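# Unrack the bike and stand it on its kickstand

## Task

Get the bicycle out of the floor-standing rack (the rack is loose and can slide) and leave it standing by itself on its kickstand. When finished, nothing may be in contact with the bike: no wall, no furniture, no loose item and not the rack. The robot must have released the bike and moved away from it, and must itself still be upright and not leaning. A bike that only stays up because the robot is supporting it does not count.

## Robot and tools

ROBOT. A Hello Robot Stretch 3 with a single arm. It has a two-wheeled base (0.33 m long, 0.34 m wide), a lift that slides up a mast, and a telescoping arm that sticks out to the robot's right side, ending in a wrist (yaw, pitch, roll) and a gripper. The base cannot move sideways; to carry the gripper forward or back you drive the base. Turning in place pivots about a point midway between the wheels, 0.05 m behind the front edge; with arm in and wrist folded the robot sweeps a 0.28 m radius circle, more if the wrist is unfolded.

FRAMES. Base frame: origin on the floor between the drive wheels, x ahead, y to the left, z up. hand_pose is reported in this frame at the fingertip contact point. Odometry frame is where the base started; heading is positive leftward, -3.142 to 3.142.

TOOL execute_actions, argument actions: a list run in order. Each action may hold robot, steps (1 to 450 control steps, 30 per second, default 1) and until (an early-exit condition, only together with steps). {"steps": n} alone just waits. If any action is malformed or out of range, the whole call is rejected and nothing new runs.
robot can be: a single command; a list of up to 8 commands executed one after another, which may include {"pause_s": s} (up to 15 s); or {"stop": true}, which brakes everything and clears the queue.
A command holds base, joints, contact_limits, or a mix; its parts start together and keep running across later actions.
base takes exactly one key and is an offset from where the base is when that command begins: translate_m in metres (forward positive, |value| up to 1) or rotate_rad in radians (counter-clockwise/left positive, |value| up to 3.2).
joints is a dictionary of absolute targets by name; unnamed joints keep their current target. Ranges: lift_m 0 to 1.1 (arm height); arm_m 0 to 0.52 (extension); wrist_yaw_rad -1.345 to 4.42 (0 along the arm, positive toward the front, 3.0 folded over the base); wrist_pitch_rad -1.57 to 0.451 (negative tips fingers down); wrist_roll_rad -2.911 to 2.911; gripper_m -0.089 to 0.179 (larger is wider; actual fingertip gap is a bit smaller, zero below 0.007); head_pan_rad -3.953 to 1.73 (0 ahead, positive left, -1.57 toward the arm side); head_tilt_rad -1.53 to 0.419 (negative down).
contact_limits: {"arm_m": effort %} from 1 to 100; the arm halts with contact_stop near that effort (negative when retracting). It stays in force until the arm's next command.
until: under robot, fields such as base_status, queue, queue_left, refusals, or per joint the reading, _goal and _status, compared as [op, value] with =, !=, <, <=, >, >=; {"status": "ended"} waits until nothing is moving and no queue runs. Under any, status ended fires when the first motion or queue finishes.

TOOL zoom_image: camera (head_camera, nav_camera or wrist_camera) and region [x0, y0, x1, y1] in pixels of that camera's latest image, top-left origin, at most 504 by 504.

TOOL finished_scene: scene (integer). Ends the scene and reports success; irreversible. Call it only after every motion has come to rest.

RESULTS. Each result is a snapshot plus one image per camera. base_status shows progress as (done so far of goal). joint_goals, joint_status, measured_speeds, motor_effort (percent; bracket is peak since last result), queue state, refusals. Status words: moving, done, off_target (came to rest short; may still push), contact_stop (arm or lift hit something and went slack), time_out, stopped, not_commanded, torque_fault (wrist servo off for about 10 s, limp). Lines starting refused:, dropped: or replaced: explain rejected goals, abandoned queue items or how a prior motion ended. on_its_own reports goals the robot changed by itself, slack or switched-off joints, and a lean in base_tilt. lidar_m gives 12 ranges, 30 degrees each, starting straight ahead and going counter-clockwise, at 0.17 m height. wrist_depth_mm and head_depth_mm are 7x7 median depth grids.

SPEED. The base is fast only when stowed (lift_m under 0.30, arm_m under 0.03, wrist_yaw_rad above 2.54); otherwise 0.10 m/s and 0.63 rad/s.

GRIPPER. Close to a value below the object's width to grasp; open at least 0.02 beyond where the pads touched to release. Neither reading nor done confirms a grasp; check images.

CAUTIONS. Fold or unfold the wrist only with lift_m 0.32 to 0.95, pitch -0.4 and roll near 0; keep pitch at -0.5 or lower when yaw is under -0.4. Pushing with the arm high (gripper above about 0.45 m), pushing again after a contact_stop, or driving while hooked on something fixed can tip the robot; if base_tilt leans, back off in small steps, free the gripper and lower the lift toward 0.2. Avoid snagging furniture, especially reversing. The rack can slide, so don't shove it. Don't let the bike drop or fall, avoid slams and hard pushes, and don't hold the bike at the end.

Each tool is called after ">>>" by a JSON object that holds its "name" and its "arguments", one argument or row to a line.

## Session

>>> {"name": "execute_actions", "arguments": {
  "actions": []
}}

Scene clock: 0.00 s.
robot.base_odometry: x=+0.000 y=+0.000 heading=+0.000 (m, m, rad; robot's odometry frame)
robot.turned_by_wheels: +0.000 (rad since the last result)
robot.turned_by_imu: +0.000 (rad since the last result)
robot.base_tilt: forward=-2.4 right=-1.4 (deg)
robot.lidar_m: 2.09 2.60 1.78 2.84 1.82 1.66 1.49 0.96 0.87 0.88 1.08 2.07
robot.head_depth_mm: 1943 1955 1957 1961 1953 1965 1956 / 1949 2041 2038 2039 2026 2040 2045 / 1981 2159 2155 2139 2139 2153 2116 / 1974 2250 2270 2240 2247 2265 2207 / 1989 2348 2353 2358 2366 2351 2182 / 2003 2475 2485 2478 2470 2484 2177 / 2037 2593 2618 2609 2626 2626 2156
robot.base_status: not_commanded
robot.joint_positions: lift_m=+0.590 arm_m=+0.001 wrist_yaw_rad=+3.126 wrist_pitch_rad=-0.378 wrist_roll_rad=-0.011 gripper_m=+0.037 head_pan_rad=-0.015 head_tilt_rad=+0.005
robot.joint_goals: lift_m=+0.590 arm_m=+0.001 wrist_yaw_rad=+3.126 wrist_pitch_rad=-0.378 wrist_roll_rad=-0.011 gripper_m=+0.037 head_pan_rad=-0.015 head_tilt_rad=+0.005
robot.joint_status: lift_m=not_commanded arm_m=not_commanded wrist_yaw_rad=not_commanded wrist_pitch_rad=not_commanded wrist_roll_rad=not_commanded gripper_m=not_commanded head_pan_rad=not_commanded head_tilt_rad=not_commanded
robot.measured_speeds: translate_m=+0.000 rotate_rad=+0.000 lift_m=+0.000 arm_m=+0.000 wrist_yaw_rad=+0.000 wrist_pitch_rad=+0.000 wrist_roll_rad=+0.000 head_pan_rad=+0.000 head_tilt_rad=+0.000
robot: refusals=0 queue=idle queue_left=0
robot.motor_effort: left_wheel=+1 right_wheel=+0 lift_m=+30 arm_m=+0 wrist_yaw_rad=+0 wrist_pitch_rad=+4 wrist_roll_rad=+0 gripper_m=+0 head_pan_rad=-1 head_tilt_rad=+1 (%)
robot.hand_pose: x=-0.0177 y=+0.0834 z=+0.6112 quat_wxyz=(+0.138, +0.691, +0.129, +0.698) (m; robot's base frame)
robot.wrist_depth_mm: - - - - - - - / - - - - - - - / - - - - - - - / - - - - - - - / - - - - - - - / 916 907 936 934 958 928 920 / 778 796 769 777 761 777 777
pictures: head_camera (sideways: a quarter turn clockwise sets it upright), nav_camera (sideways: a quarter turn counterclockwise sets it upright), wrist_camera
Images, in order (width x height): head_camera 896x504, nav_camera 672x504, wrist_camera 644x364.

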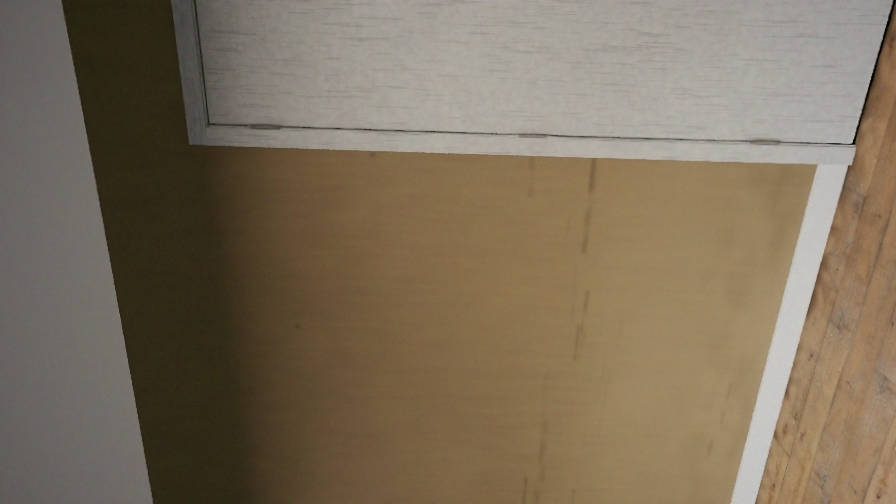

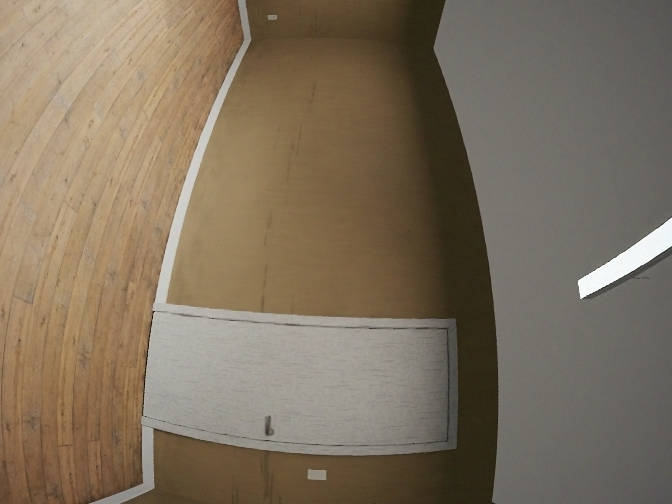

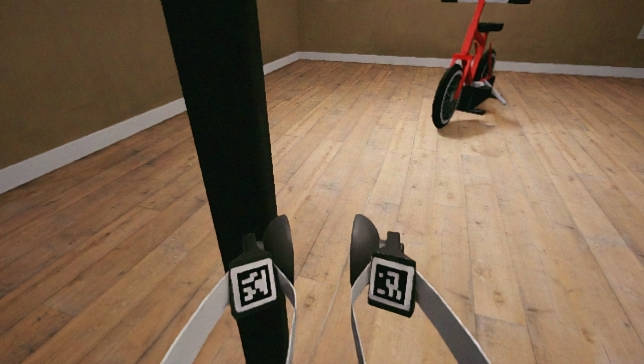

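>>> {"name": "execute_actions", "arguments": {
  "actions": [
    {"robot":{"base":{"rotate_rad":0.9},"joints":{"head_tilt_rad":-0.55,"lift_m":0.27}},"steps":450,"until":{"robot":{"status":"ended"}}}
  ]
}}

Scene clock: 3.73 s.
robot.base_odometry: x=+0.000 y=+0.000 heading=+0.900 (m, m, rad; robot's odometry frame)
robot.turned_by_wheels: +0.900 (rad since the last result)
robot.turned_by_imu: +0.902 (rad since the last result)
robot.base_tilt: forward=-2.5 right=-1.3 (deg)
robot.lidar_m: 1.86 1.78 1.99 1.66 1.66 1.04 0.87 0.87 0.98 1.61 2.07 2.35
robot.head_depth_mm: 3364 3496 3395 2464 1871 1505 1266 / 3693 - 3611 2452 1866 1499 1262 / 3611 3954 3624 2460 1870 1503 1261 / 3515 3879 3626 2430 1861 1499 1261 / 3451 3832 3154 2434 1873 1498 1256 / 3327 3668 3346 2231 1854 1492 1259 / 3295 3544 3523 2425 1846 1488 1253
robot.base_status: done (rotate_rad +0.8999 of +0.9000)
robot.joint_positions: lift_m=+0.270 arm_m=+0.001 wrist_yaw_rad=+3.126 wrist_pitch_rad=-0.378 wrist_roll_rad=-0.011 gripper_m=+0.037 head_pan_rad=-0.015 head_tilt_rad=-0.543
robot.joint_goals: lift_m=+0.270 arm_m=+0.001 wrist_yaw_rad=+3.126 wrist_pitch_rad=-0.378 wrist_roll_rad=-0.011 gripper_m=+0.037 head_pan_rad=-0.015 head_tilt_rad=-0.550
robot.joint_status: lift_m=done arm_m=not_commanded wrist_yaw_rad=not_commanded wrist_pitch_rad=not_commanded wrist_roll_rad=not_commanded gripper_m=not_commanded head_pan_rad=not_commanded head_tilt_rad=done
robot.measured_speeds: translate_m=+0.000 rotate_rad=+0.000 lift_m=+0.000 arm_m=+0.000 wrist_yaw_rad=+0.000 wrist_pitch_rad=+0.000 wrist_roll_rad=+0.000 head_pan_rad=+0.000 head_tilt_rad=+0.000
robot: refusals=0 queue=done queue_left=0
robot.motor_effort: left_wheel=-2(7) right_wheel=+3(8) lift_m=+27(29) arm_m=+0(0) wrist_yaw_rad=+0(0) wrist_pitch_rad=+4(4) wrist_roll_rad=+0(0) gripper_m=+0(0) head_pan_rad=+0(0) head_tilt_rad=-3(24) (%)
robot.hand_pose: x=-0.0177 y=+0.0833 z=+0.2918 quat_wxyz=(+0.138, +0.691, +0.129, +0.698) (m; robot's base frame)
robot.wrist_depth_mm: - - - - - - - / - - - - - - - / - - - - - - - / 788 800 - 808 812 810 795 / 624 625 612 626 651 623 619 / 519 507 - 529 529 514 512 / 441 - - - 428 435 434
pictures: head_camera (sideways: a quarter turn clockwise sets it upright), nav_camera (sideways: a quarter turn counterclockwise sets it upright), wrist_camera
Images, in order (width x height): head_camera 896x504, nav_camera 672x504, wrist_camera 644x364.

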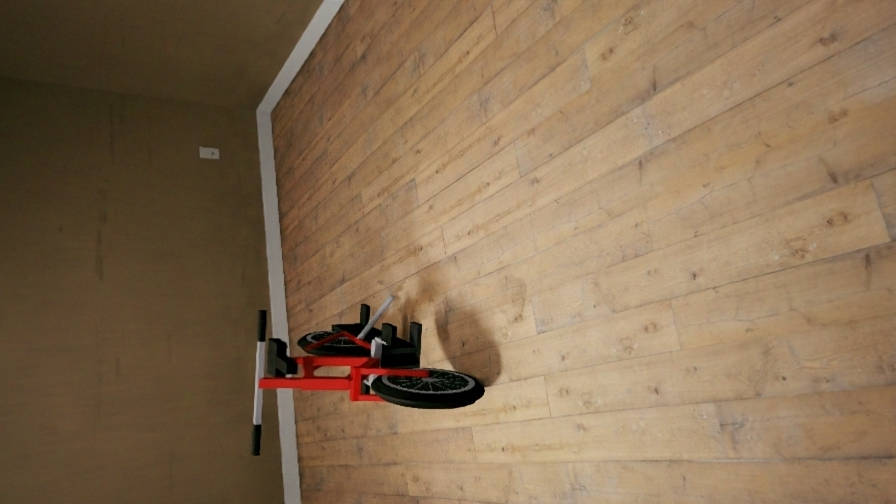

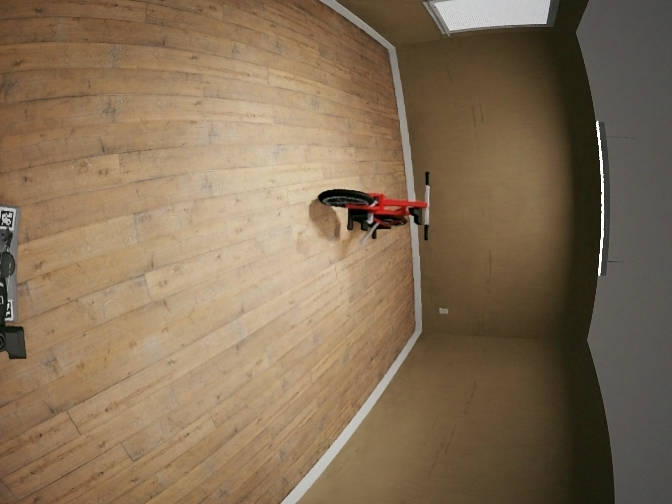

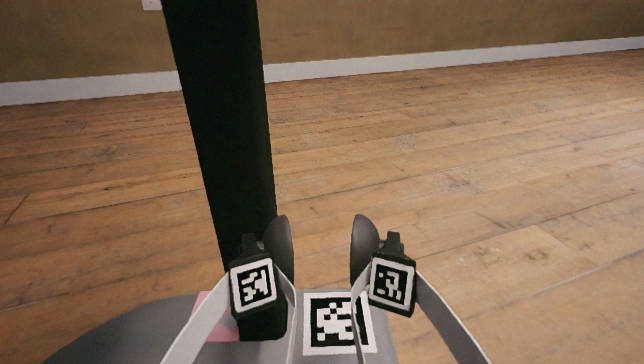

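>>> {"name": "execute_actions", "arguments": {
  "actions": [
    {"robot":[{"base":{"rotate_rad":-0.1}},{"base":{"translate_m":1}},{"base":{"translate_m":1}},{"base":{"translate_m":0.47}},{"base":{"rotate_rad":-3.14},"joints":{"head_pan_rad":-1.57,"head_tilt_rad":-1.05}},{"joints":{"lift_m":0.35,"wrist_pitch_rad":-0.4}},{"joints":{"wrist_yaw_rad":0,"gripper_m":0.09}}],"steps":450,"until":{"robot":{"status":"ended"}}},
    {"steps":400,"until":{"robot":{"status":"ended"}}}
  ]
}}

Scene clock: 25.17 s.
robot.base_odometry: x=+1.721 y=+1.772 heading=-2.340 (m, m, rad; robot's odometry frame)
robot.turned_by_wheels: -3.240 (rad since the last result)
robot.turned_by_imu: -3.241 (rad since the last result)
robot.base_tilt: forward=-2.5 right=-1.4 (deg)
robot.lidar_m: 3.12 2.69 1.39 1.12 1.12 1.23 1.65 1.64 0.71 0.61 0.80 0.97
robot.head_depth_mm: 2192 1890 1651 1435 1327 1196 1112 / 2205 1886 1641 1285 1321 1217 - / 2205 1894 1657 1281 1320 - - / 2214 1911 968 1303 1320 1215 - / 2208 1908 1080 1333 1324 1207 1106 / 2216 1898 1608 1408 1326 1208 1106 / 2210 1824 1111 1397 1329 1200 1104
robot.base_status: done (rotate_rad -3.1399 of -3.1400)
robot.joint_positions: lift_m=+0.350 arm_m=+0.001 wrist_yaw_rad=+0.002 wrist_pitch_rad=-0.411 wrist_roll_rad=-0.011 gripper_m=+0.090 head_pan_rad=-1.563 head_tilt_rad=-1.037
robot.joint_goals: lift_m=+0.350 arm_m=+0.001 wrist_yaw_rad=+0.000 wrist_pitch_rad=-0.400 wrist_roll_rad=-0.011 gripper_m=+0.090 head_pan_rad=-1.570 head_tilt_rad=-1.050
robot.joint_status: lift_m=done arm_m=not_commanded wrist_yaw_rad=done wrist_pitch_rad=done wrist_roll_rad=not_commanded gripper_m=done head_pan_rad=done head_tilt_rad=done
robot.measured_speeds: translate_m=+0.000 rotate_rad=+0.000 lift_m=+0.000 arm_m=+0.000 wrist_yaw_rad=+0.000 wrist_pitch_rad=+0.000 wrist_roll_rad=+0.000 head_pan_rad=+0.000 head_tilt_rad=+0.000
robot: refusals=0 queue=done queue_left=0
robot.motor_effort: left_wheel=+3(15) right_wheel=-3(10) lift_m=+33(34) arm_m=+0(1) wrist_yaw_rad=-2(2) wrist_pitch_rad=+4(4) wrist_roll_rad=+0(0) gripper_m=+0(79) head_pan_rad=-5(54) head_tilt_rad=-5(25) (%)
robot.hand_pose: x=-0.0210 y=-0.3711 z=+0.3640 quat_wxyz=(+0.697, +0.146, -0.688, -0.143) (m; robot's base frame)
robot.wrist_depth_mm: - - - - - - - / - - 475 - 448 - - / 509 528 - 479 479 - - / 533 524 538 514 531 865 907 / 441 682 552 570 563 693 727 / 598 586 508 590 571 592 593 / 512 502 496 507 505 507 507
pictures: head_camera (sideways: a quarter turn clockwise sets it upright), nav_camera (sideways: a quarter turn counterclockwise sets it upright), wrist_camera
Images, in order (width x height): head_camera 896x504, nav_camera 672x504, wrist_camera 644x364.

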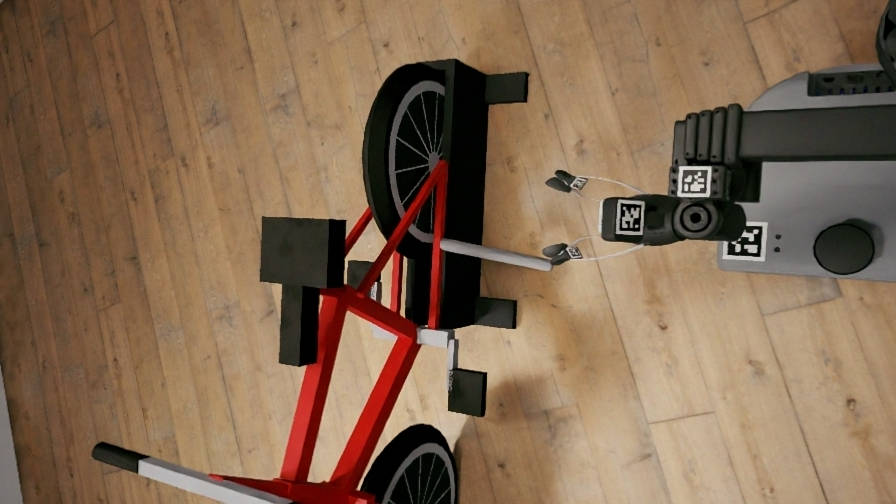

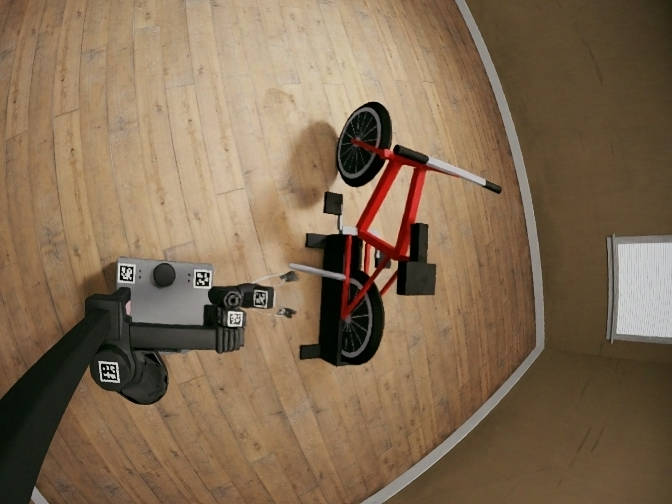

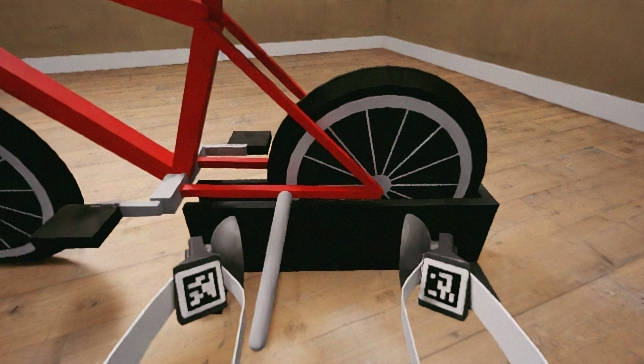

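>>> {"name": "execute_actions", "arguments": {
  "actions": [
    {"robot":[{"base":{"rotate_rad":-0.07},"joints":{"wrist_pitch_rad":0,"lift_m":0.25}},{"base":{"translate_m":0.19},"joints":{"arm_m":0.2}}],"steps":450,"until":{"robot":{"status":"ended"}}}
  ]
}}

Scene clock: 30.20 s.
robot.base_odometry: x=+1.580 y=+1.645 heading=-2.410 (m, m, rad; robot's odometry frame)
robot.turned_by_wheels: -0.070 (rad since the last result)
robot.turned_by_imu: -0.070 (rad since the last result)
robot.base_tilt: forward=-2.4 right=-1.3 (deg)
robot.lidar_m: 2.99 2.94 1.57 1.22 1.21 1.28 1.84 1.81 0.71 0.61 0.71 2.73
robot.head_depth_mm: 2212 1910 1658 1283 1319 1197 1114 / 2202 1891 1628 1244 1320 1202 - / 2229 1894 1033 1338 1285 1220 - / 2237 1896 1564 1332 1319 1216 - / 2238 1901 1599 1406 1320 1202 1105 / 2215 1859 1043 1294 1323 1204 1100 / 2218 1914 1657 1293 1327 1203 1102
robot.base_status: done (translate_m +0.1900 of +0.1900)
robot.joint_positions: lift_m=+0.250 arm_m=+0.200 wrist_yaw_rad=+0.001 wrist_pitch_rad=-0.022 wrist_roll_rad=-0.011 gripper_m=+0.090 head_pan_rad=-1.563 head_tilt_rad=-1.037
robot.joint_goals: lift_m=+0.250 arm_m=+0.200 wrist_yaw_rad=+0.000 wrist_pitch_rad=+0.000 wrist_roll_rad=-0.011 gripper_m=+0.090 head_pan_rad=-1.570 head_tilt_rad=-1.050
robot.joint_status: lift_m=done arm_m=done wrist_yaw_rad=done wrist_pitch_rad=done wrist_roll_rad=not_commanded gripper_m=done head_pan_rad=done head_tilt_rad=done
robot.measured_speeds: translate_m=+0.000 rotate_rad=+0.000 lift_m=+0.000 arm_m=+0.000 wrist_yaw_rad=+0.000 wrist_pitch_rad=+0.000 wrist_roll_rad=+0.000 head_pan_rad=+0.000 head_tilt_rad=+0.000
robot: refusals=0 queue=done queue_left=0
robot.motor_effort: left_wheel=+4(9) right_wheel=-4(8) lift_m=+27(32) arm_m=+5(4) wrist_yaw_rad=+0(2) wrist_pitch_rad=+8(8) wrist_roll_rad=+0(0) gripper_m=+0(1) head_pan_rad=-4(5) head_tilt_rad=-5(5) (%)
robot.hand_pose: x=-0.0212 y=-0.6003 z=+0.3590 quat_wxyz=(+0.711, +0.009, -0.703, -0.008) (m; robot's base frame)
robot.wrist_depth_mm: 210 214 - 290 291 - - / - - 226 232 - - - / - - - 237 - - - / - - - - - - 273 / 263 - - - - 263 269 / 242 266 259 744 779 267 278 / 630 260 271 574 279 280 290
pictures: head_camera (sideways: a quarter turn clockwise sets it upright), nav_camera (sideways: a quarter turn counterclockwise sets it upright), wrist_camera
Images, in order (width x height): head_camera 896x504, nav_camera 672x504, wrist_camera 644x364.

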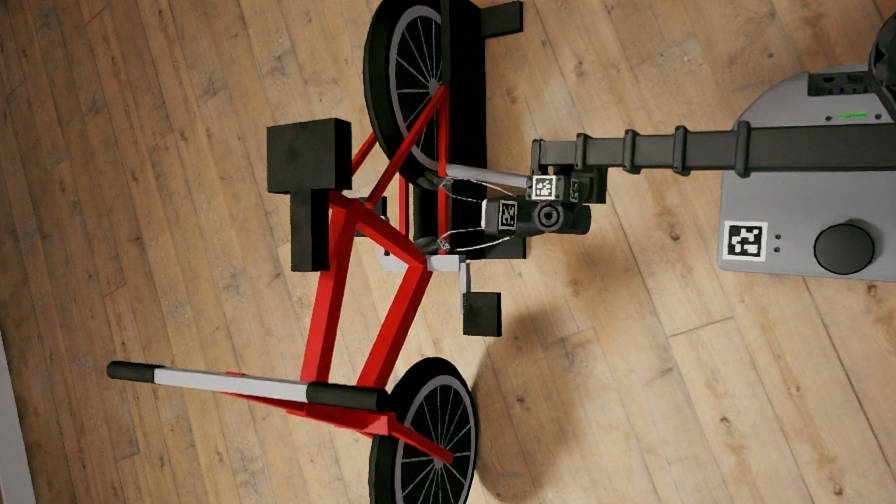

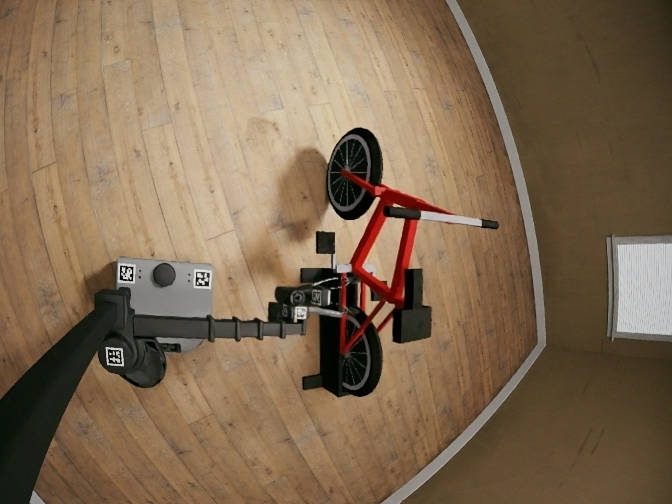

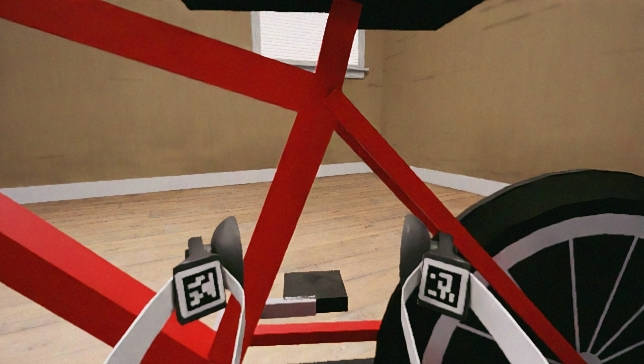

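>>> {"name": "execute_actions", "arguments": {
  "actions": [
    {"robot":[{"base":{"rotate_rad":0.035}},{"joints":{"arm_m":0.3}},{"joints":{"gripper_m":-0.03}},{"base":{"translate_m":0.28}}],"steps":450,"until":{"robot":{"status":"ended"}}}
  ]
}}

Scene clock: 38.77 s.
robot.base_odometry: x=+1.378 y=+1.451 heading=-2.376 (m, m, rad; robot's odometry frame)
robot.turned_by_wheels: +0.034 (rad since the last result)
robot.turned_by_imu: +0.033 (rad since the last result)
robot.base_tilt: forward=-2.3 right=-1.4 (deg)
robot.lidar_m: 2.72 2.69 1.66 1.32 1.31 1.41 2.10 2.06 0.61 0.60 0.69 2.66
robot.head_depth_mm: 2192 1879 1655 1270 1323 1204 1116 / 2221 1889 1134 1236 1325 1199 - / 2198 1879 1040 1262 1306 1227 - / 2218 1897 1592 1241 1317 1217 - / 2215 1848 1609 1412 1329 1205 1102 / 2217 1907 1604 1297 1324 1205 1104 / 2173 1901 1663 1310 1330 1199 1104
robot.base_status: done (translate_m +0.2800 of +0.2800)
robot.joint_positions: lift_m=+0.250 arm_m=+0.300 wrist_yaw_rad=-0.036 wrist_pitch_rad=-0.023 wrist_roll_rad=+0.027 gripper_m=-0.020 head_pan_rad=-1.563 head_tilt_rad=-1.037
robot.joint_goals: lift_m=+0.250 arm_m=+0.300 wrist_yaw_rad=+0.000 wrist_pitch_rad=+0.000 wrist_roll_rad=+0.027 gripper_m=-0.021 head_pan_rad=-1.570 head_tilt_rad=-1.050
robot.joint_status: lift_m=done arm_m=done wrist_yaw_rad=done wrist_pitch_rad=done wrist_roll_rad=not_commanded gripper_m=done head_pan_rad=done head_tilt_rad=done
robot.measured_speeds: translate_m=+0.000 rotate_rad=+0.000 lift_m=+0.000 arm_m=+0.000 wrist_yaw_rad=+0.000 wrist_pitch_rad=+0.000 wrist_roll_rad=+0.000 head_pan_rad=+0.000 head_tilt_rad=+0.000
robot: refusals=0 queue=done queue_left=0
robot.on_its_own: gripper_m is held at -0.021, not at your -0.030, by its stall guard, which is not easing now; right_wheel is at rest, and its effort (+28) is outside its rest range (-18 to +18); wrist_yaw_rad is at rest, and its effort (+31) is outside its rest range (-12 to +12)
robot.motor_effort: left_wheel=-16(24) right_wheel=+28(49) lift_m=+27(28) arm_m=-1(5) wrist_yaw_rad=+31(54) wrist_pitch_rad=+8(8) wrist_roll_rad=-16(16) gripper_m=-25(97) head_pan_rad=-5(4) head_tilt_rad=-4(5) (%)
robot.hand_pose: x=-0.0308 y=-0.7005 z=+0.3589 quat_wxyz=(+0.697, -0.005, -0.716, -0.021) (m; robot's base frame)
robot.wrist_depth_mm: - 120 123 126 133 - - / - - - 131 132 - - / - - - - 137 105 - / - - - - 199 206 - / - - - 143 - - 115 / 886 861 909 147 - 788 171 / 685 658 647 151 578 553 167
pictures: head_camera (sideways: a quarter turn clockwise sets it upright), nav_camera (sideways: a quarter turn counterclockwise sets it upright), wrist_camera
Images, in order (width x height): head_camera 896x504, nav_camera 672x504, wrist_camera 644x364.

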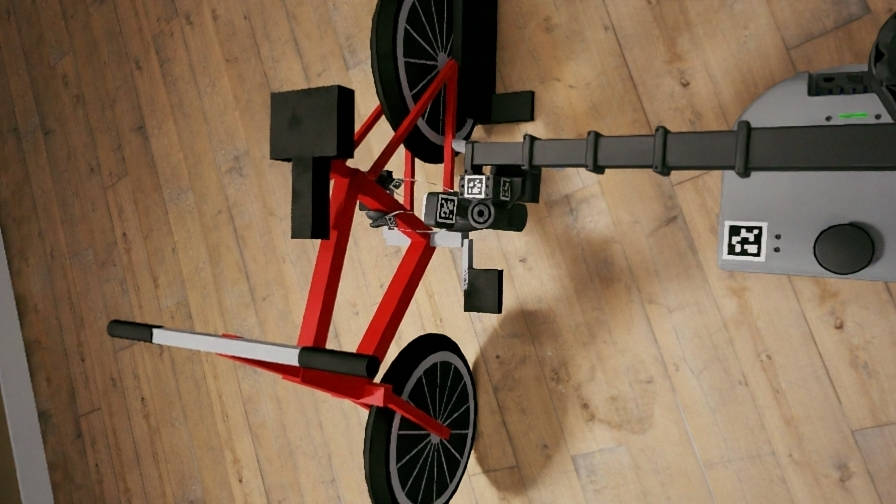

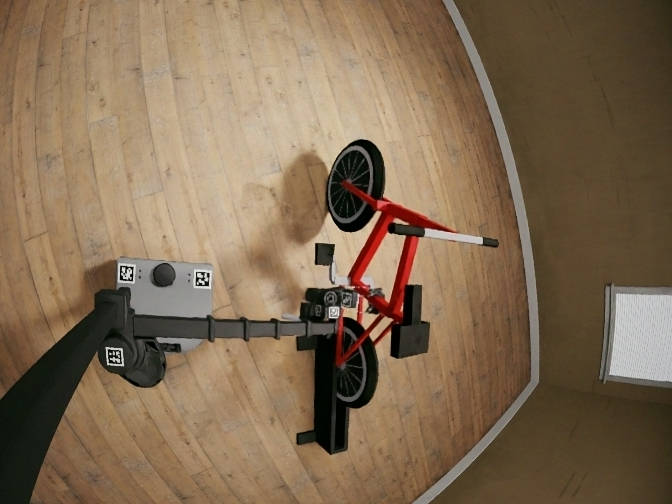

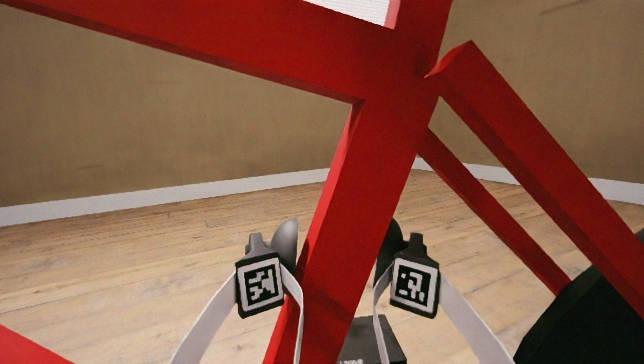

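>>> {"name": "execute_actions", "arguments": {
  "actions": [
    {"robot":{"base":{"translate_m":0.25},"joints":{"head_pan_rad":-1.85,"arm_m":0.29}},"steps":450,"until":{"robot":{"status":"ended"}}}
  ]
}}

Scene clock: 42.53 s.
robot.base_odometry: x=+1.198 y=+1.277 heading=-2.375 (m, m, rad; robot's odometry frame)
robot.turned_by_wheels: +0.001 (rad since the last result)
robot.turned_by_imu: +0.001 (rad since the last result)
robot.base_tilt: forward=-2.4 right=-1.2 (deg)
robot.lidar_m: 2.49 2.46 1.75 1.42 1.41 1.52 2.30 2.29 0.68 0.59 0.69 2.55
robot.head_depth_mm: 2202 1876 1658 1421 1322 1204 1129 / 2212 1887 1657 1409 1320 1216 - / 2229 1892 1653 1393 1344 - - / 2208 1898 975 1264 1298 1221 - / 2217 1893 1029 1225 1327 1197 1101 / 2222 1900 1664 1445 1310 1201 1104 / 2180 1902 1570 1191 1328 1207 1106
robot.base_status: done (translate_m +0.2500 of +0.2500)
robot.joint_positions: lift_m=+0.250 arm_m=+0.290 wrist_yaw_rad=-0.049 wrist_pitch_rad=-0.023 wrist_roll_rad=+0.027 gripper_m=-0.020 head_pan_rad=-1.843 head_tilt_rad=-1.037
robot.joint_goals: lift_m=+0.250 arm_m=+0.290 wrist_yaw_rad=-0.053 wrist_pitch_rad=+0.000 wrist_roll_rad=+0.027 gripper_m=-0.021 head_pan_rad=-1.850 head_tilt_rad=-1.050
robot.joint_status: lift_m=done arm_m=done wrist_yaw_rad=done wrist_pitch_rad=done wrist_roll_rad=not_commanded gripper_m=done head_pan_rad=done head_tilt_rad=done
robot.measured_speeds: translate_m=+0.000 rotate_rad=+0.000 lift_m=+0.000 arm_m=+0.000 wrist_yaw_rad=+0.000 wrist_pitch_rad=+0.000 wrist_roll_rad=+0.000 head_pan_rad=+0.000 head_tilt_rad=+0.000
robot: refusals=0 queue=done queue_left=0
robot.on_its_own: wrist_yaw_rad is held at -0.053, not at your +0.000, by its stall guard, which is not easing now; gripper_m is held at -0.021, not at your -0.030, by its stall guard, which is not easing now
robot.motor_effort: left_wheel=+0(16) right_wheel=+2(28) lift_m=+27(27) arm_m=-3(5) wrist_yaw_rad=-4(32) wrist_pitch_rad=+8(8) wrist_roll_rad=-16(16) gripper_m=-20(24) head_pan_rad=-4(30) head_tilt_rad=-4(5) (%)
robot.hand_pose: x=-0.0338 y=-0.6905 z=+0.3589 quat_wxyz=(+0.697, -0.009, -0.716, -0.025) (m; robot's base frame)
robot.wrist_depth_mm: - 121 124 129 136 - - / - - - 132 110 - - / - - - - 140 107 - / - - - 143 213 115 - / - - - 144 - 941 119 / 914 884 918 148 798 750 132 / 681 664 610 153 588 185 165
pictures: head_camera (sideways: a quarter turn clockwise sets it upright), nav_camera (sideways: a quarter turn counterclockwise sets it upright), wrist_camera
Images, in order (width x height): head_camera 896x504, nav_camera 672x504, wrist_camera 644x364.

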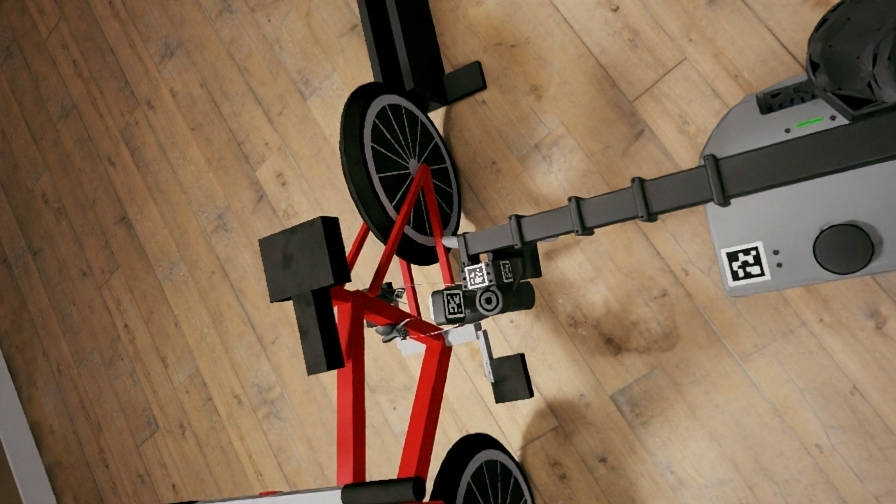

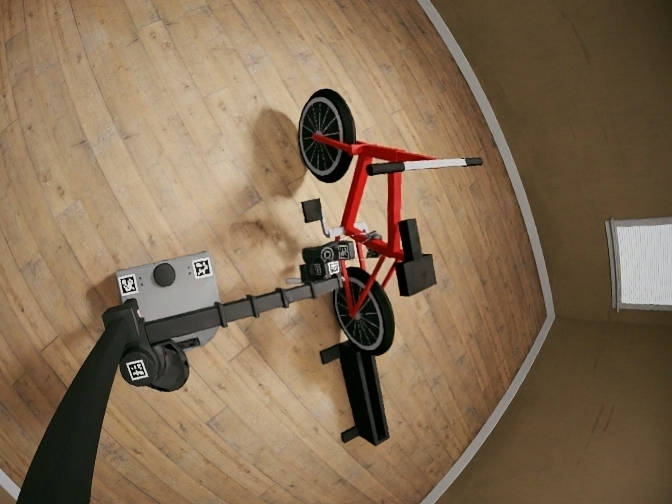

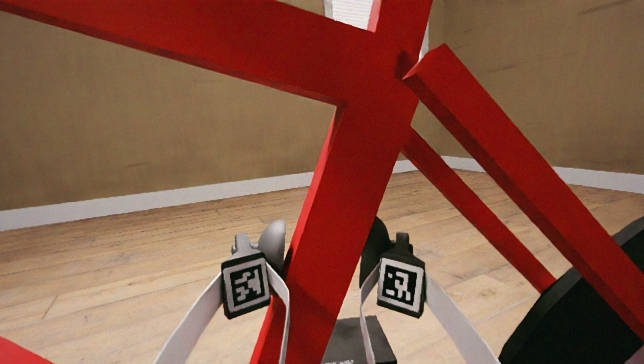

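>>> {"name": "execute_actions", "arguments": {
  "actions": [
    {"robot":[{"base":{"translate_m":0.15}},{"joints":{"arm_m":0.2,"lift_m":0.242},"contact_limits":{"arm_m":18}}],"steps":450,"until":{"robot":{"status":"ended"}}},
    {"steps":10}
  ]
}}

Scene clock: 47.30 s.
robot.base_odometry: x=+1.090 y=+1.173 heading=-2.375 (m, m, rad; robot's odometry frame)
robot.turned_by_wheels: +0.000 (rad since the last result)
robot.turned_by_imu: -0.001 (rad since the last result)
robot.base_tilt: forward=-2.4 right=-1.3 (deg)
robot.lidar_m: 2.35 2.32 1.83 1.48 1.46 1.58 2.39 2.43 0.58 0.47 0.48 2.48
robot.head_depth_mm: 2209 1884 1651 1441 1324 1204 1128 / 2219 1903 1650 1404 1321 1218 - / 2226 1903 1655 1237 1344 - - / 2229 1898 1657 1055 1285 1222 - / 2226 1896 1664 1123 1300 1205 1105 / 2201 1893 1659 1435 1310 1201 1102 / 2169 1904 1664 889 1287 1202 1105
robot.base_status: done (translate_m +0.1500 of +0.1500)
robot.joint_positions: lift_m=+0.242 arm_m=+0.199 wrist_yaw_rad=-0.056 wrist_pitch_rad=-0.032 wrist_roll_rad=+0.033 gripper_m=-0.020 head_pan_rad=-1.843 head_tilt_rad=-1.037
robot.joint_goals: lift_m=+0.242 arm_m=+0.200 wrist_yaw_rad=-0.053 wrist_pitch_rad=+0.000 wrist_roll_rad=+0.033 gripper_m=-0.021 head_pan_rad=-1.850 head_tilt_rad=-1.050
robot.joint_status: lift_m=done arm_m=done wrist_yaw_rad=done wrist_pitch_rad=done wrist_roll_rad=not_commanded gripper_m=done head_pan_rad=done head_tilt_rad=done
robot.measured_speeds: translate_m=+0.000 rotate_rad=+0.000 lift_m=+0.000 arm_m=+0.000 wrist_yaw_rad=+0.000 wrist_pitch_rad=+0.000 wrist_roll_rad=+0.000 head_pan_rad=+0.000 head_tilt_rad=+0.000
robot: refusals=0 queue=done queue_left=0
robot.on_its_own: wrist_yaw_rad is held at -0.053, not at your +0.000, by its stall guard, which is not easing now; gripper_m is held at -0.021, not at your -0.030, by its stall guard, which is not easing now
robot.motor_effort: left_wheel=-2(6) right_wheel=+4(14) lift_m=+26(27) arm_m=+9(10) wrist_yaw_rad=+3(17) wrist_pitch_rad=+11(11) wrist_roll_rad=-18(18) gripper_m=-20(21) head_pan_rad=-5(5) head_tilt_rad=-5(5) (%)
robot.contact_limits: arm_m 18 (drawing in: default 26, maximum 42; extending or still: default 36, maximum 59)
robot.hand_pose: x=-0.0358 y=-0.5992 z=+0.3486 quat_wxyz=(+0.695, -0.009, -0.718, -0.031) (m; robot's base frame)
robot.wrist_depth_mm: - 90 92 96 102 - - / - - 100 102 107 - - / - - - - 114 79 - / - - - 140 127 89 - / - - - 133 - 227 103 / 877 851 892 142 790 722 114 / 666 640 287 158 587 189 176
pictures: head_camera (sideways: a quarter turn clockwise sets it upright), nav_camera (sideways: a quarter turn counterclockwise sets it upright), wrist_camera
Images, in order (width x height): head_camera 896x504, nav_camera 672x504, wrist_camera 644x364.

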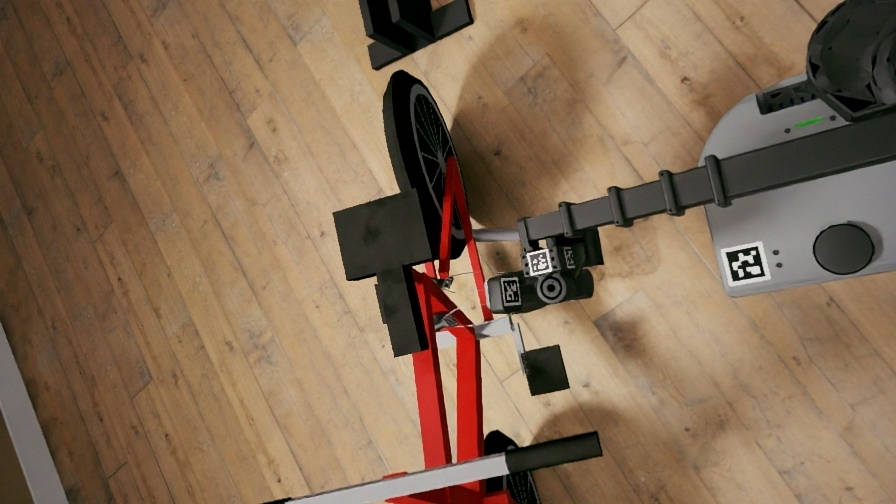

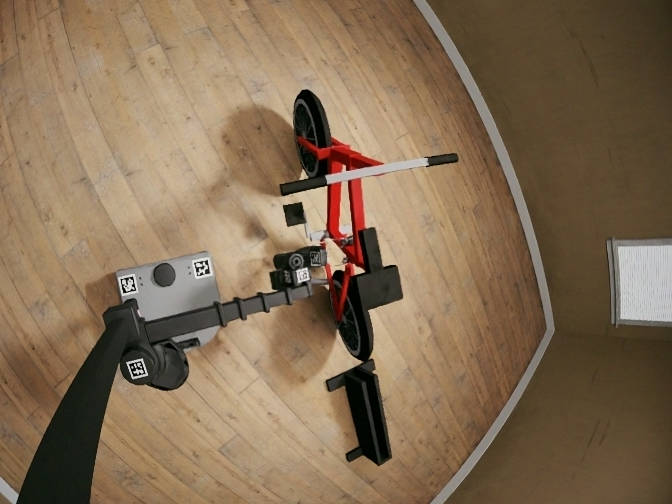

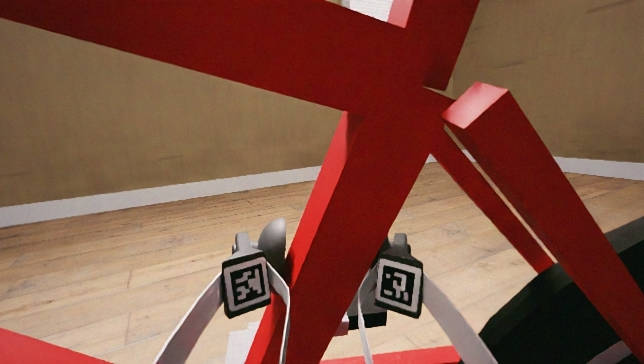

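>>> {"name": "execute_actions", "arguments": {
  "actions": [
    {"robot":[{"joints":{"arm_m":0.18,"lift_m":0.238}},{"joints":{"gripper_m":0.08}},{"joints":{"arm_m":0.0}},{"joints":{"wrist_pitch_rad":-1.2,"gripper_m":0.03}}],"steps":450,"until":{"robot":{"status":"ended"}}}
  ]
}}

Scene clock: 53.93 s.
robot.base_odometry: x=+1.090 y=+1.173 heading=-2.375 (m, m, rad; robot's odometry frame)
robot.turned_by_wheels: +0.000 (rad since the last result)
robot.turned_by_imu: +0.000 (rad since the last result)
robot.base_tilt: forward=-2.4 right=-1.3 (deg)
robot.lidar_m: 2.34 2.32 1.83 1.47 1.46 1.58 2.39 2.43 0.60 0.47 0.48 0.65
robot.head_depth_mm: 2222 1896 1654 1440 1321 1201 1129 / 2209 1893 1668 1400 1314 1217 - / 2216 1900 1657 1304 1321 1250 - / 2219 1899 1665 1064 1304 - - / 2223 1908 1663 1124 1304 1207 1102 / 2223 1898 1667 1159 1302 1204 1108 / 2168 1899 1664 993 1323 1203 1109
robot.base_status: done (translate_m +0.1500 of +0.1500)
robot.joint_positions: lift_m=+0.238 arm_m=+0.001 wrist_yaw_rad=-0.052 wrist_pitch_rad=-1.199 wrist_roll_rad=-0.005 gripper_m=+0.030 head_pan_rad=-1.843 head_tilt_rad=-1.037
robot.joint_goals: lift_m=+0.238 arm_m=+0.000 wrist_yaw_rad=-0.053 wrist_pitch_rad=-1.200 wrist_roll_rad=-0.005 gripper_m=+0.030 head_pan_rad=-1.850 head_tilt_rad=-1.050
robot.joint_status: lift_m=done arm_m=done wrist_yaw_rad=done wrist_pitch_rad=done wrist_roll_rad=not_commanded gripper_m=done head_pan_rad=done head_tilt_rad=done
robot.measured_speeds: translate_m=+0.000 rotate_rad=+0.000 lift_m=+0.000 arm_m=+0.000 wrist_yaw_rad=+0.000 wrist_pitch_rad=+0.000 wrist_roll_rad=+0.000 head_pan_rad=+0.000 head_tilt_rad=+0.000
robot: refusals=0 queue=done queue_left=0
robot.on_its_own: wrist_yaw_rad is held at -0.053, not at your +0.000, by its stall guard, which is not easing now
robot.motor_effort: left_wheel=+1(3) right_wheel=+0(6) lift_m=+29(28) arm_m=-4(12) wrist_yaw_rad=-1(14) wrist_pitch_rad=-1(11) wrist_roll_rad=-3(18) gripper_m=+0(80) head_pan_rad=-4(4) head_tilt_rad=-4(4) (%)
robot.hand_pose: x=-0.0253 y=-0.2168 z=+0.1293 quat_wxyz=(+0.575, +0.385, -0.592, -0.414) (m; robot's base frame)
robot.wrist_depth_mm: 342 343 345 344 346 347 350 / 329 332 329 333 334 336 335 / 318 318 319 319 322 323 324 / 306 307 308 308 309 310 311 / 297 297 299 298 302 301 303 / 285 287 288 289 293 292 292 / 277 278 - - - - -
pictures: head_camera (sideways: a quarter turn clockwise sets it upright), nav_camera (sideways: a quarter turn counterclockwise sets it upright), wrist_camera
Images, in order (width x height): head_camera 896x504, nav_camera 672x504, wrist_camera 644x364.

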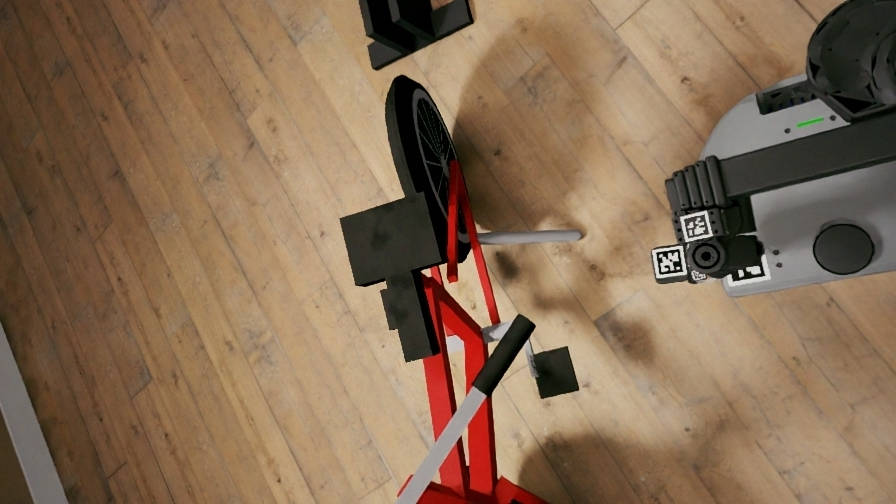

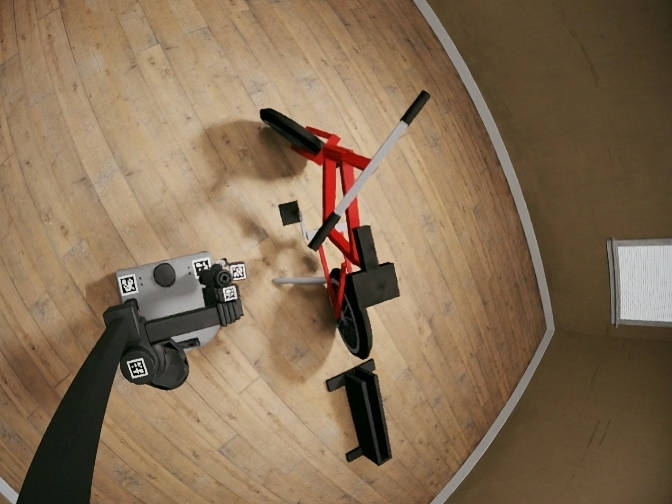

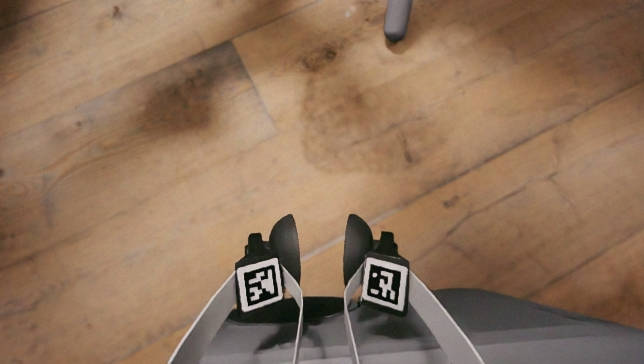

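>>> {"name": "execute_actions", "arguments": {
  "actions": [
    {"robot":[{"base":{"rotate_rad":0.9}},{"base":{"translate_m":0.5}}],"steps":450,"until":{"robot":{"status":"ended"}}}
  ]
}}

>>> {"name": "finished_scene", "arguments": {
  "scene": 2
}}

Scene clock: 62.73 s.
robot.base_odometry: x=+1.138 y=+0.675 heading=-1.475 (m, m, rad; robot's odometry frame)
robot.turned_by_wheels: +0.900 (rad since the last result)
robot.turned_by_imu: +0.903 (rad since the last result)
robot.base_tilt: forward=-2.4 right=-1.3 (deg)
robot.lidar_m: 1.77 1.29 1.23 1.26 1.68 2.87 1.04 0.86 0.83 2.61 1.98 1.88
robot.head_depth_mm: 2214 1896 1644 1446 1319 1202 1129 / 2195 1892 1657 1468 1326 1216 - / 2218 1893 1649 1465 1324 1241 - / 2204 1909 1663 1465 1327 - - / 2213 1910 1667 1479 1324 1200 1108 / 2217 1905 1652 1474 1330 1205 1103 / 2217 1910 1669 1481 1330 1204 1105
robot.base_status: done (translate_m +0.5000 of +0.5000)
robot.joint_positions: lift_m=+0.238 arm_m=+0.001 wrist_yaw_rad=-0.052 wrist_pitch_rad=-1.199 wrist_roll_rad=-0.005 gripper_m=+0.030 head_pan_rad=-1.843 head_tilt_rad=-1.037
robot.joint_goals: lift_m=+0.238 arm_m=+0.000 wrist_yaw_rad=-0.053 wrist_pitch_rad=-1.200 wrist_roll_rad=-0.005 gripper_m=+0.030 head_pan_rad=-1.850 head_tilt_rad=-1.050
robot.joint_status: lift_m=done arm_m=done wrist_yaw_rad=done wrist_pitch_rad=done wrist_roll_rad=not_commanded gripper_m=done head_pan_rad=done head_tilt_rad=done
robot.measured_speeds: translate_m=+0.000 rotate_rad=+0.000 lift_m=+0.000 arm_m=+0.000 wrist_yaw_rad=+0.000 wrist_pitch_rad=+0.000 wrist_roll_rad=+0.000 head_pan_rad=+0.000 head_tilt_rad=+0.000
robot: refusals=0 queue=done queue_left=0
robot.on_its_own: wrist_yaw_rad is held at -0.053, not at your +0.000, by its stall guard, which is not easing now
robot.motor_effort: left_wheel=-3(8) right_wheel=+3(8) lift_m=+29(29) arm_m=-4(4) wrist_yaw_rad=-2(1) wrist_pitch_rad=-1(1) wrist_roll_rad=-3(3) gripper_m=+0(0) head_pan_rad=-5(4) head_tilt_rad=-5(5) (%)
robot.hand_pose: x=-0.0253 y=-0.2166 z=+0.1293 quat_wxyz=(+0.575, +0.385, -0.592, -0.414) (m; robot's base frame)
robot.wrist_depth_mm: 340 342 342 347 344 347 348 / 328 329 331 333 335 333 335 / 317 318 319 319 322 323 324 / 305 307 308 309 309 310 312 / 296 297 298 298 299 298 299 / 287 286 289 292 292 293 292 / 276 277 - - - - -
pictures: head_camera (sideways: a quarter turn clockwise sets it upright), nav_camera (sideways: a quarter turn counterclockwise sets it upright), wrist_camera
Images, in order (width x height): head_camera 896x504, nav_camera 672x504, wrist_camera 644x364.

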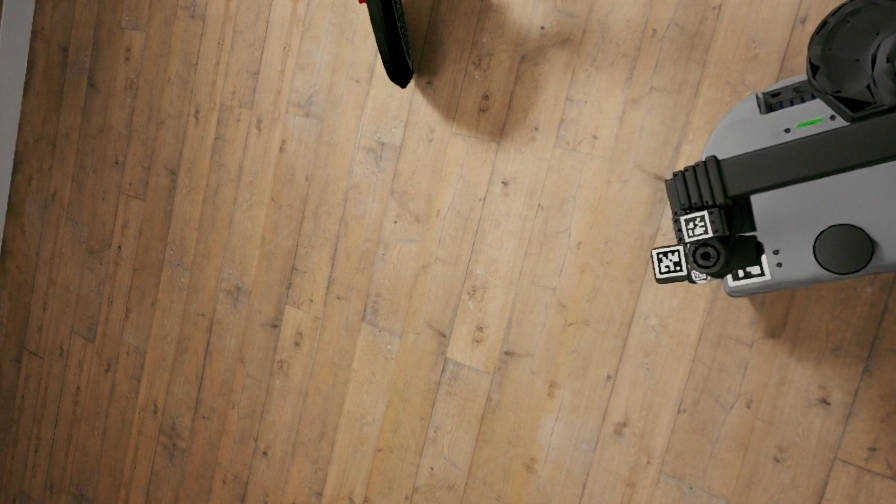

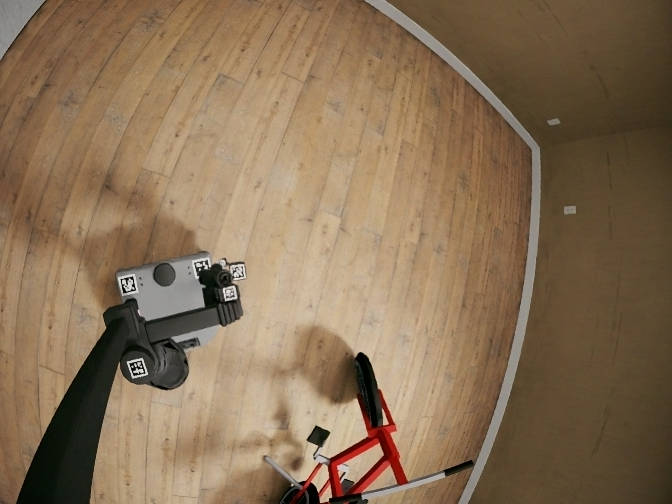

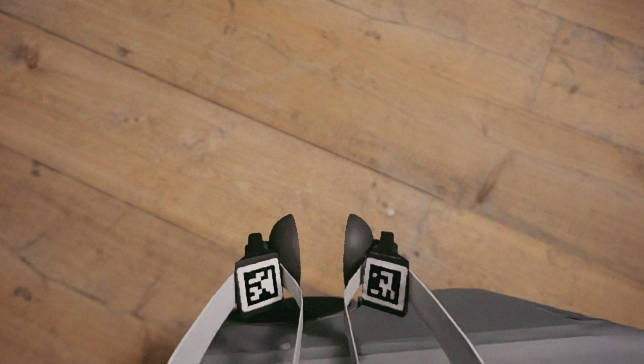

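The scene is finished: the task was done.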